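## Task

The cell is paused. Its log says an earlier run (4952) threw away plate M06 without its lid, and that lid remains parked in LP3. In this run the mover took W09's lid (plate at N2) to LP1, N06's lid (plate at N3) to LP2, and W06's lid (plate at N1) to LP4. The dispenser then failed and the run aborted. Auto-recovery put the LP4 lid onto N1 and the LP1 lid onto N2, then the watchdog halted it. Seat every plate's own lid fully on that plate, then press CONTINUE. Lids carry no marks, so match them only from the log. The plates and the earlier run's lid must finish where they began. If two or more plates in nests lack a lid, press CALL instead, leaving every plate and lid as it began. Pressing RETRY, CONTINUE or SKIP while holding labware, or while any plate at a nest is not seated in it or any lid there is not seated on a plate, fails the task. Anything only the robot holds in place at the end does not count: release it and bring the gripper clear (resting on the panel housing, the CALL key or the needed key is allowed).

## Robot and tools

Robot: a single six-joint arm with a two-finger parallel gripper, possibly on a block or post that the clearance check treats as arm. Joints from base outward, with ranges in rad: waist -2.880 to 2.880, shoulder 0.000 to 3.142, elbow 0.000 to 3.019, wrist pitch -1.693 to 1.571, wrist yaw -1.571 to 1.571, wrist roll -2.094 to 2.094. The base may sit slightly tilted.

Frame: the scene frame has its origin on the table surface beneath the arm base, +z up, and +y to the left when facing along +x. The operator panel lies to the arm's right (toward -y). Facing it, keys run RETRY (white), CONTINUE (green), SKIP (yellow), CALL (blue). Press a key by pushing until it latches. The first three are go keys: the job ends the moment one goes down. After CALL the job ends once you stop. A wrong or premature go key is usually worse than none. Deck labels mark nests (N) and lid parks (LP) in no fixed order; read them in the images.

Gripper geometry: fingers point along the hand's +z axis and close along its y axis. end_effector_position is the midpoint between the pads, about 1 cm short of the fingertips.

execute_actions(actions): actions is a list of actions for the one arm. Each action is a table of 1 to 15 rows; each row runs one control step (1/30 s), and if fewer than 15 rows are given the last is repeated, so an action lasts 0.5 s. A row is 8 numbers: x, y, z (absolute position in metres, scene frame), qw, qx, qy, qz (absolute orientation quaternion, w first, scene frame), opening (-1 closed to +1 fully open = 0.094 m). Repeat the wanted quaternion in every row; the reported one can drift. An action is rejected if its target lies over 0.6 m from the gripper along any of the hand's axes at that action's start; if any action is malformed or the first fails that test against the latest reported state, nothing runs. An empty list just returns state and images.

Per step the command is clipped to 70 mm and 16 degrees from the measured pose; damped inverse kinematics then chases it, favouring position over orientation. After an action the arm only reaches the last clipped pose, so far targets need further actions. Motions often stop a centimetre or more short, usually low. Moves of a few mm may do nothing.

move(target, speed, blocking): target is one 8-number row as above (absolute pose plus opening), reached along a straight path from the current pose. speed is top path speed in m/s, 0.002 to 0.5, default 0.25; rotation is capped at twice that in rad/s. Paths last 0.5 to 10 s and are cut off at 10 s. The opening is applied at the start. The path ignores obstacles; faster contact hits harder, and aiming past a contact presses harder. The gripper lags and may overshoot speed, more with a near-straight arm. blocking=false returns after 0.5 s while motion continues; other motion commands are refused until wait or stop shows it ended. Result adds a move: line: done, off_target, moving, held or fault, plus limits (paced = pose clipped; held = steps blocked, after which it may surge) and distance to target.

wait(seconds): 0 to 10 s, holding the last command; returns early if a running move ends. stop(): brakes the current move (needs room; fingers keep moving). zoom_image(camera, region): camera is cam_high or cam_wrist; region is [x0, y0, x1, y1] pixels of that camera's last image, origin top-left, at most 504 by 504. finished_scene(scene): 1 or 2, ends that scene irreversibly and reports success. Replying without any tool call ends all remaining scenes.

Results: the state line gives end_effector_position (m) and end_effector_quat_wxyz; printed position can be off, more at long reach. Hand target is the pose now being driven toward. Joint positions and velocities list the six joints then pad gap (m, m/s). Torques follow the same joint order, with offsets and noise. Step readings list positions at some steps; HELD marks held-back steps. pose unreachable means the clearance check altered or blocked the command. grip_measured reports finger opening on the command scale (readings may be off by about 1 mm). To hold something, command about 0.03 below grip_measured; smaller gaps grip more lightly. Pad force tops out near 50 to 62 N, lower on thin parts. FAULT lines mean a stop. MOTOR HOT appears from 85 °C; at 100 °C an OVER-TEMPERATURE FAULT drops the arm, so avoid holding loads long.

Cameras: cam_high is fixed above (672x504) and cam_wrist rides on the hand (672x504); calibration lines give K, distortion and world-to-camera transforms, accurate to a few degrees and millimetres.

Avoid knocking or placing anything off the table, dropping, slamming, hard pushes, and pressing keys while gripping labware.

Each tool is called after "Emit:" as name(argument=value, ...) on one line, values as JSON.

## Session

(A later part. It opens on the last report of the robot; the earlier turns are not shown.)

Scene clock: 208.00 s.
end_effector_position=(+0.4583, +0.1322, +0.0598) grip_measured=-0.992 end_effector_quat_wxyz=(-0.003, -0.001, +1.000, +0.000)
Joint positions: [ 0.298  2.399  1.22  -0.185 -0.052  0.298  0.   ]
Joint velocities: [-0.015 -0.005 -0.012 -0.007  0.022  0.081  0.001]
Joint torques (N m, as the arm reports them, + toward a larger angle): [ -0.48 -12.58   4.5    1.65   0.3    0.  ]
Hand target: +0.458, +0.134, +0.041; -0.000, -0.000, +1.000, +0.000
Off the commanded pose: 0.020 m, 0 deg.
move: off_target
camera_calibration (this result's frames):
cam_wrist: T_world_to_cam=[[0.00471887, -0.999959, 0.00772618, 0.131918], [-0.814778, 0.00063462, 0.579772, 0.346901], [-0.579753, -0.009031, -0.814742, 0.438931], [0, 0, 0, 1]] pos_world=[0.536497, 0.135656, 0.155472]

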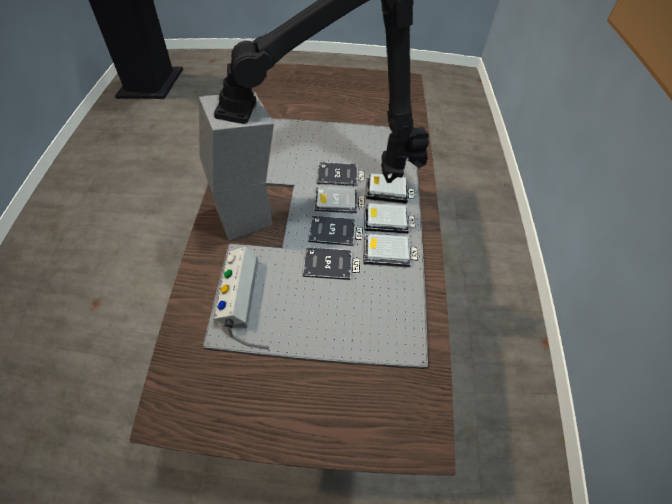

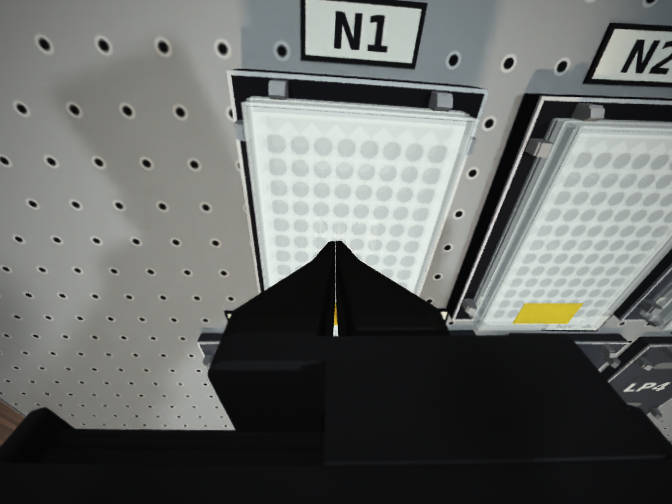

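Emit:
zoom_image(camera="cam_wrist", region=[215, 60, 500, 320])

Emit:
zoom_image(camera="cam_wrist", region=[440, 80, 672, 335])

Emit:
zoom_image(camera="cam_high", region=[355, 165, 425, 275])

Region (215, 60, 500, 320) of cam_wrist's 672x504 image, scaled by 1.768, with more detail than that image has; it fills the top 460 rows of this view, and the rest is white.

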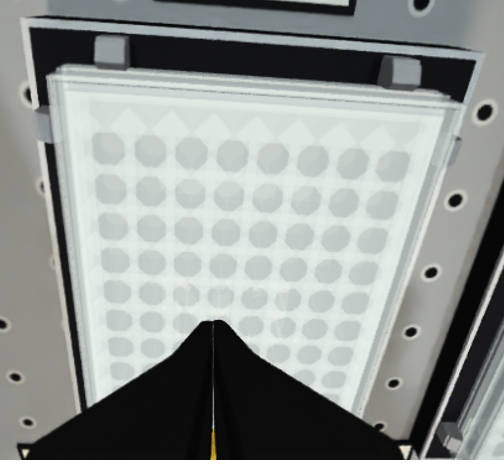

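Region (440, 80, 672, 335) of cam_wrist's 672x504 image, scaled by 1.976, with more detail than that image has; it fills the left 459 columns of this view, and the rest is white.

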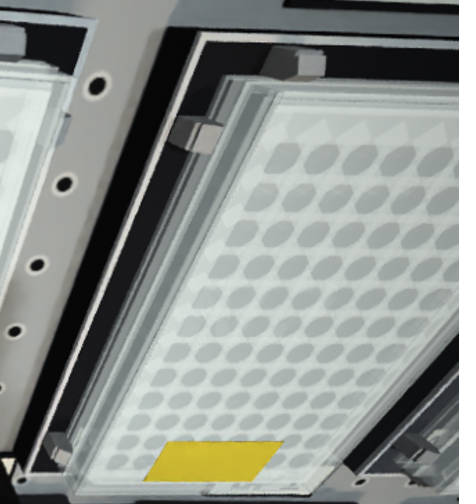

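Region (355, 165, 425, 275) of cam_high's 672x504 image, scaled by 4.582, with more detail than that image has; it fills the left 321 columns of this view, and the rest is white.

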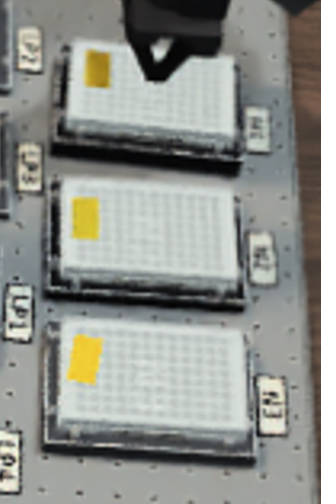

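Emit:
move(target=[0.459, 0.133, 0.13, 0, 0, 1, 0, -1.0], speed=0.12)

Emit:
move(target=[0.25, -0.25, 0.22, 0, 0.3827, 0.9239, 0, -1.0], speed=0.3)

Emit:
move(target=[-0.01, -0.27, 0.22, 0, 0.7071, 0.7071, 0, -1.0], speed=0.25)

Scene clock: 215.00 s.
end_effector_position=(+0.4603, +0.1364, +0.1284) grip_measured=-0.992 end_effector_quat_wxyz=(+0.003, -0.001, +1.000, +0.002)
Joint positions: [ 0.298  2.22   1.12  -0.251 -0.052  0.298  0.   ]
Joint velocities: [ 0.015 -0.015  0.007  0.017  0.022 -0.037 -0.001]
Joint torques (N m, as the arm reports them, + toward a larger angle): [ -1.28 -16.28   2.55   0.27   0.2   -0.1 ]
Hand target: +0.459, +0.133, +0.130; -0.000, -0.000, +1.000, +0.000
Off the commanded pose: 0.004 m, 1 deg.
move: done
camera_calibration (this result's frames):
cam_wrist: T_world_to_cam=[[0.00528789, -0.999978, 0.00394786, 0.135786], [-0.821888, -0.00209722, 0.569645, 0.313714], [-0.569624, -0.00625692, -0.821881, 0.49191], [0, 0, 0, 1]] pos_world=[0.537324, 0.139519, 0.22505]

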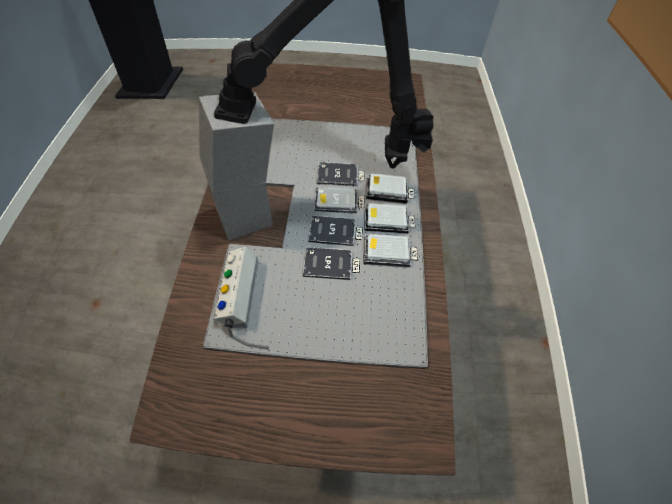

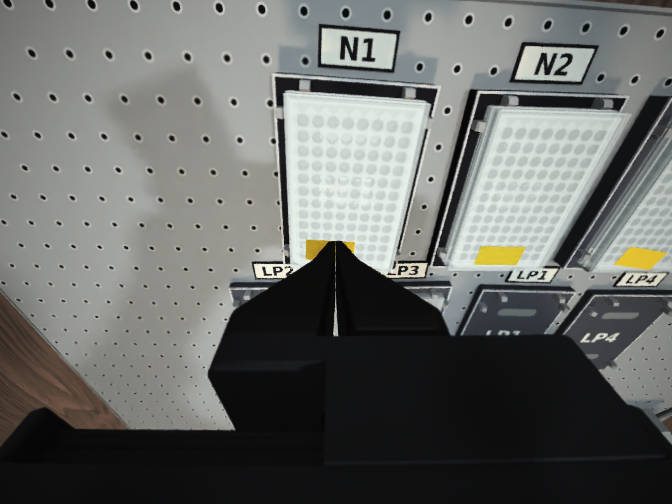

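Scene clock: 217.03 s.
end_effector_position=(+0.2380, -0.2481, +0.2177) grip_measured=-0.992 end_effector_quat_wxyz=(+0.003, +0.395, +0.919, +0.003)
Joint positions: [-0.791  2.07   0.703 -0.145 -0.219  0.025  0.   ]
Joint velocities: [-0.005 -0.005 -0.002  0.002 -0.037 -0.066  0.   ]
Joint torques (N m, as the arm reports them, + toward a larger angle): [ -1.9  -12.98   2.09   0.27  -0.06  -0.11]
Hand target: +0.246, -0.248, +0.221; +0.007, +0.383, +0.924, +0.004
Off the commanded pose: 0.012 m, 2 deg.
move: off_target
camera_calibration (this result's frames):
cam_wrist: T_world_to_cam=[[-0.723516, -0.690308, 0.000672783, 0.00307664], [-0.565878, 0.593658, 0.572147, 0.165645], [-0.395357, 0.413576, -0.820151, 0.498608], [0, 0, 0, 1]] pos_world=[0.293089, -0.302425, 0.314159]

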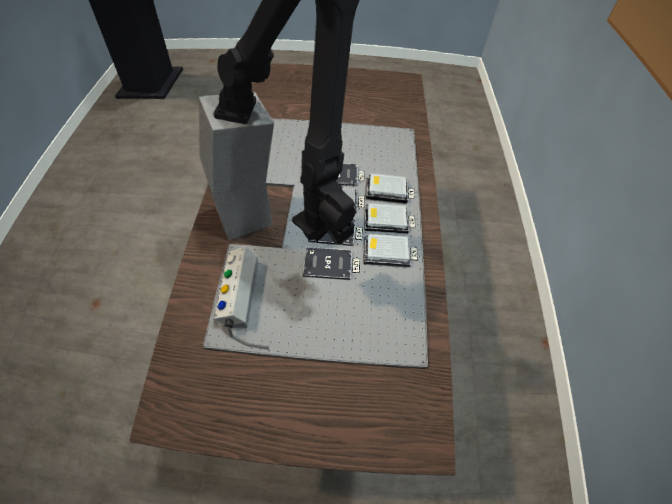

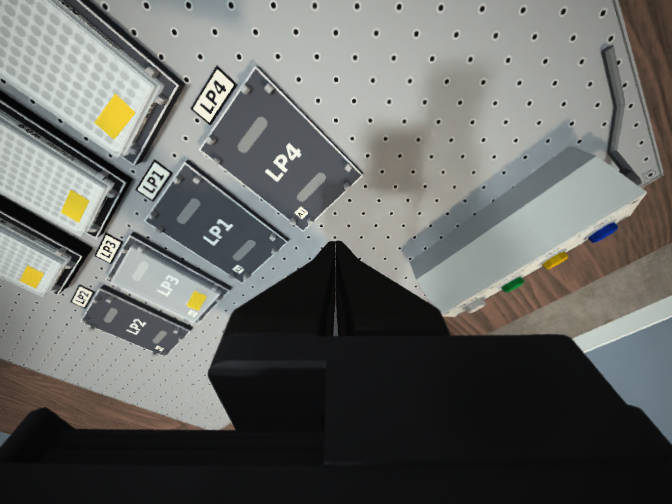

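Scene clock: 218.97 s.
end_effector_position=(-0.0094, -0.2707, +0.2239) grip_measured=-0.992 end_effector_quat_wxyz=(+0.012, +0.710, +0.704, -0.005)
Joint positions: [-1.578  2.208  0.55  -0.001 -0.198 -0.007  0.   ]
Joint velocities: [-0.005 -0.015 -0.012  0.012 -0.007  0.007  0.001]
Joint torques (N m, as the arm reports them, + toward a larger angle): [-2.53 -9.28  1.08  0.61  0.2  -0.1 ]
Hand target: -0.010, -0.268, +0.220; +0.006, +0.707, +0.707, -0.000
Off the commanded pose: 0.004 m, 2 deg.
move: done
camera_calibration (this result's frames):
cam_wrist: T_world_to_cam=[[-0.999982, 0.00576017, -0.0019004, -0.00506287], [0.00373204, 0.831278, 0.555844, 0.108843], [0.00478151, 0.555827, -0.831284, 0.459987], [0, 0, 0, 1]] pos_world=[-0.00766842, -0.346122, 0.32187]

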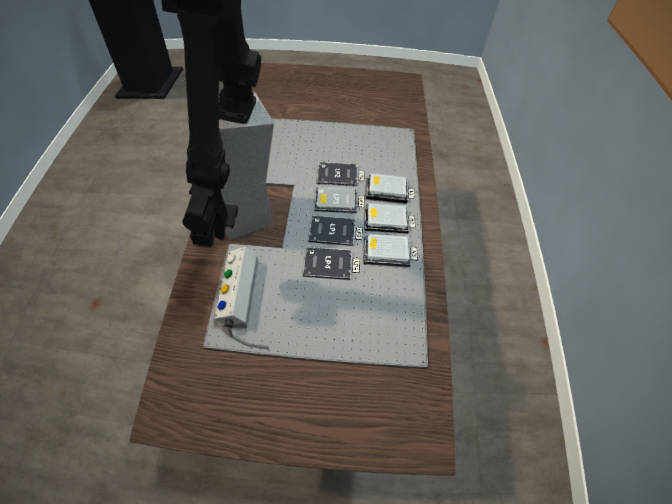

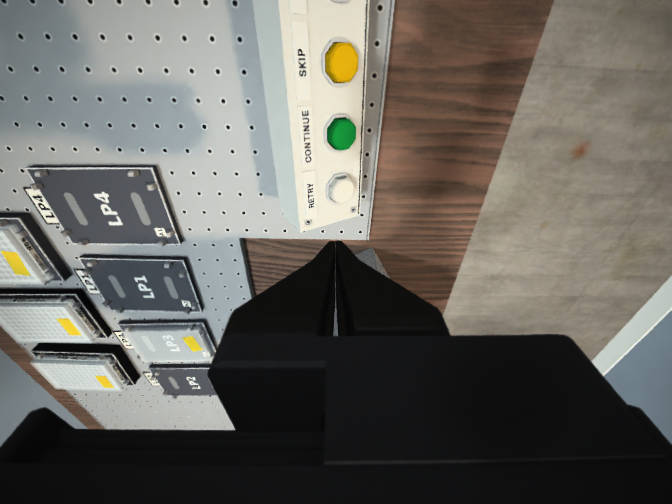

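Emit:
move(target=[-0.018, -0.302, 0.11, 0, 0.7071, 0.7071, 0, -1.0], speed=0.12)

Scene clock: 221.97 s.
end_effector_position=(-0.0214, -0.3044, +0.1148) grip_measured=-0.992 end_effector_quat_wxyz=(+0.003, +0.710, +0.704, +0.001)
Joint positions: [-1.543  2.582  0.789  0.121 -0.196  0.025  0.   ]
Joint velocities: [-0.015  0.005  0.012  0.007 -0.022 -0.022  0.001]
Joint torques (N m, as the arm reports them, + toward a larger angle): [ -1.46 -11.49  -0.45   1.16   0.28   0.01]
Hand target: -0.019, -0.301, +0.110; -0.000, +0.707, +0.707, +0.000
Off the commanded pose: 0.006 m, 1 deg.
move: done
camera_calibration (this result's frames):
cam_wrist: T_world_to_cam=[[-0.999978, 0.00566905, 0.00347862, -0.0177331], [0.0066397, 0.820044, 0.572262, 0.192304], [0.00039156, 0.572272, -0.820064, 0.391648], [0, 0, 0, 1]] pos_world=[-0.0191629, -0.381727, 0.21119]

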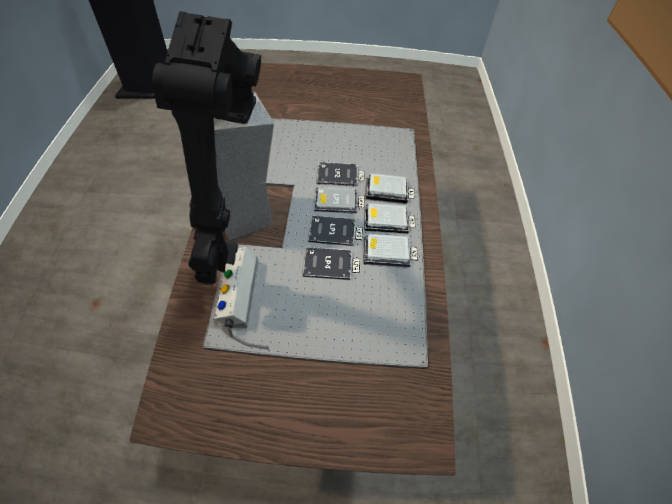

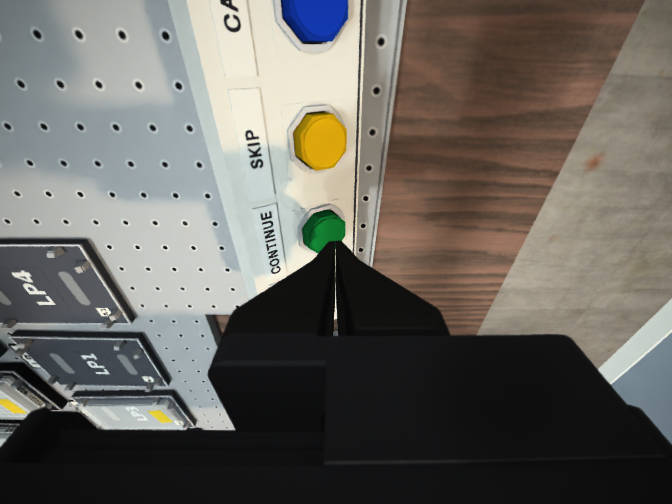

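Emit:
move(target=[-0.011, -0.302, 0.078, 0, 0.7071, 0.7071, 0, -1.0], speed=0.04)

Scene clock: 226.63 s.
end_effector_position=(-0.0157, -0.3072, +0.0912) grip_measured=-0.992 end_effector_quat_wxyz=(+0.003, +0.712, +0.703, -0.003)
Joint positions: [-1.505  2.65   0.829  0.161 -0.194  0.069  0.   ]
Joint velocities: [-0.024 -0.005  0.007 -0.017 -0.066  0.081  0.001]
Joint torques (N m, as the arm reports them, + toward a larger angle): [-0.76 -9.9   0.21  1.4   0.03  0.  ]
Hand target: -0.011, -0.302, +0.079; -0.001, +0.707, +0.707, +0.000
Off the commanded pose: 0.015 m, 1 deg.
move: off_target
camera_calibration (this result's frames):
cam_wrist: T_world_to_cam=[[-0.999913, 0.0102234, 0.00832612, -0.0110166], [0.0131429, 0.823196, 0.567606, 0.209568], [-0.00105118, 0.567666, -0.823258, 0.372815], [0, 0, 0, 1]] pos_world=[-0.0133781, -0.384037, 0.188063]

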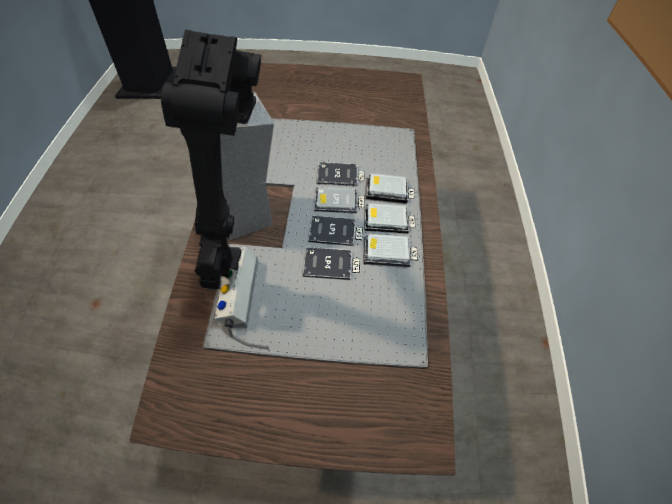

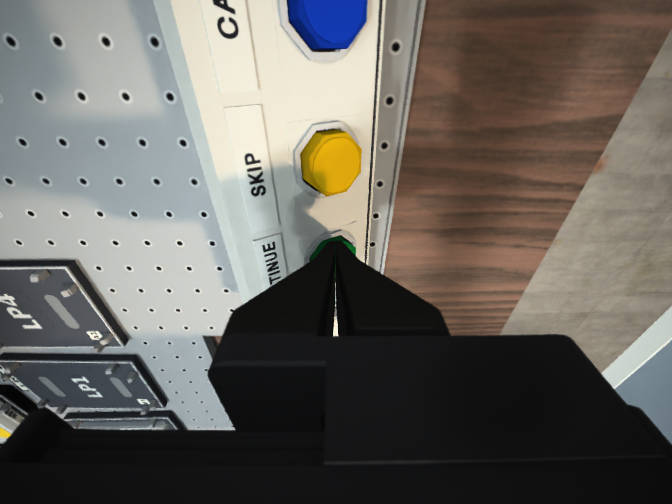

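Emit:
move(target=[-0.008, -0.300, 0.066, 0, 0.7071, 0.7071, 0, -1.0], speed=0.04)

Scene clock: 227.70 s.
end_effector_position=(-0.0164, -0.3080, +0.0883) grip_measured=-0.992 end_effector_quat_wxyz=(+0.003, +0.714, +0.700, -0.006)
Joint positions: [-1.502  2.658  0.834  0.169 -0.19   0.08   0.   ]
Joint velocities: [ 0.005 -0.015  0.007  0.017 -0.007  0.007  0.001]
Joint torques (N m, as the arm reports them, + toward a larger angle): no reading
move: unfinished (the scene ended)
camera_calibration (this result's frames):
cam_wrist: T_world_to_cam=[[-0.999756, 0.0183252, 0.0123533, -0.00946472], [0.0220997, 0.825287, 0.564282, 0.212922], [0.000145592, 0.564417, -0.82549, 0.37005], [0, 0, 0, 1]] pos_world=[-0.0142218, -0.384411, 0.185441]
The task's run has ended: the event that ends the task has happened. This ends this scene only. If you have not yet called finished_scene for this scene, call it to go on to the next scene.

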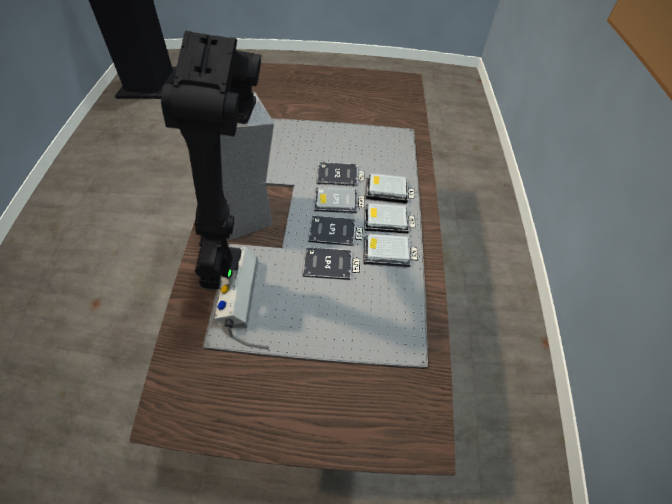

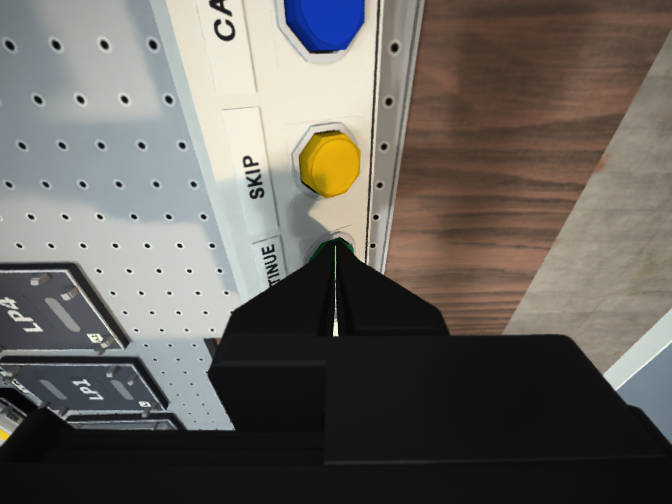

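Emit:
finished_scene(scene=1)

The scene is finished: the task was done.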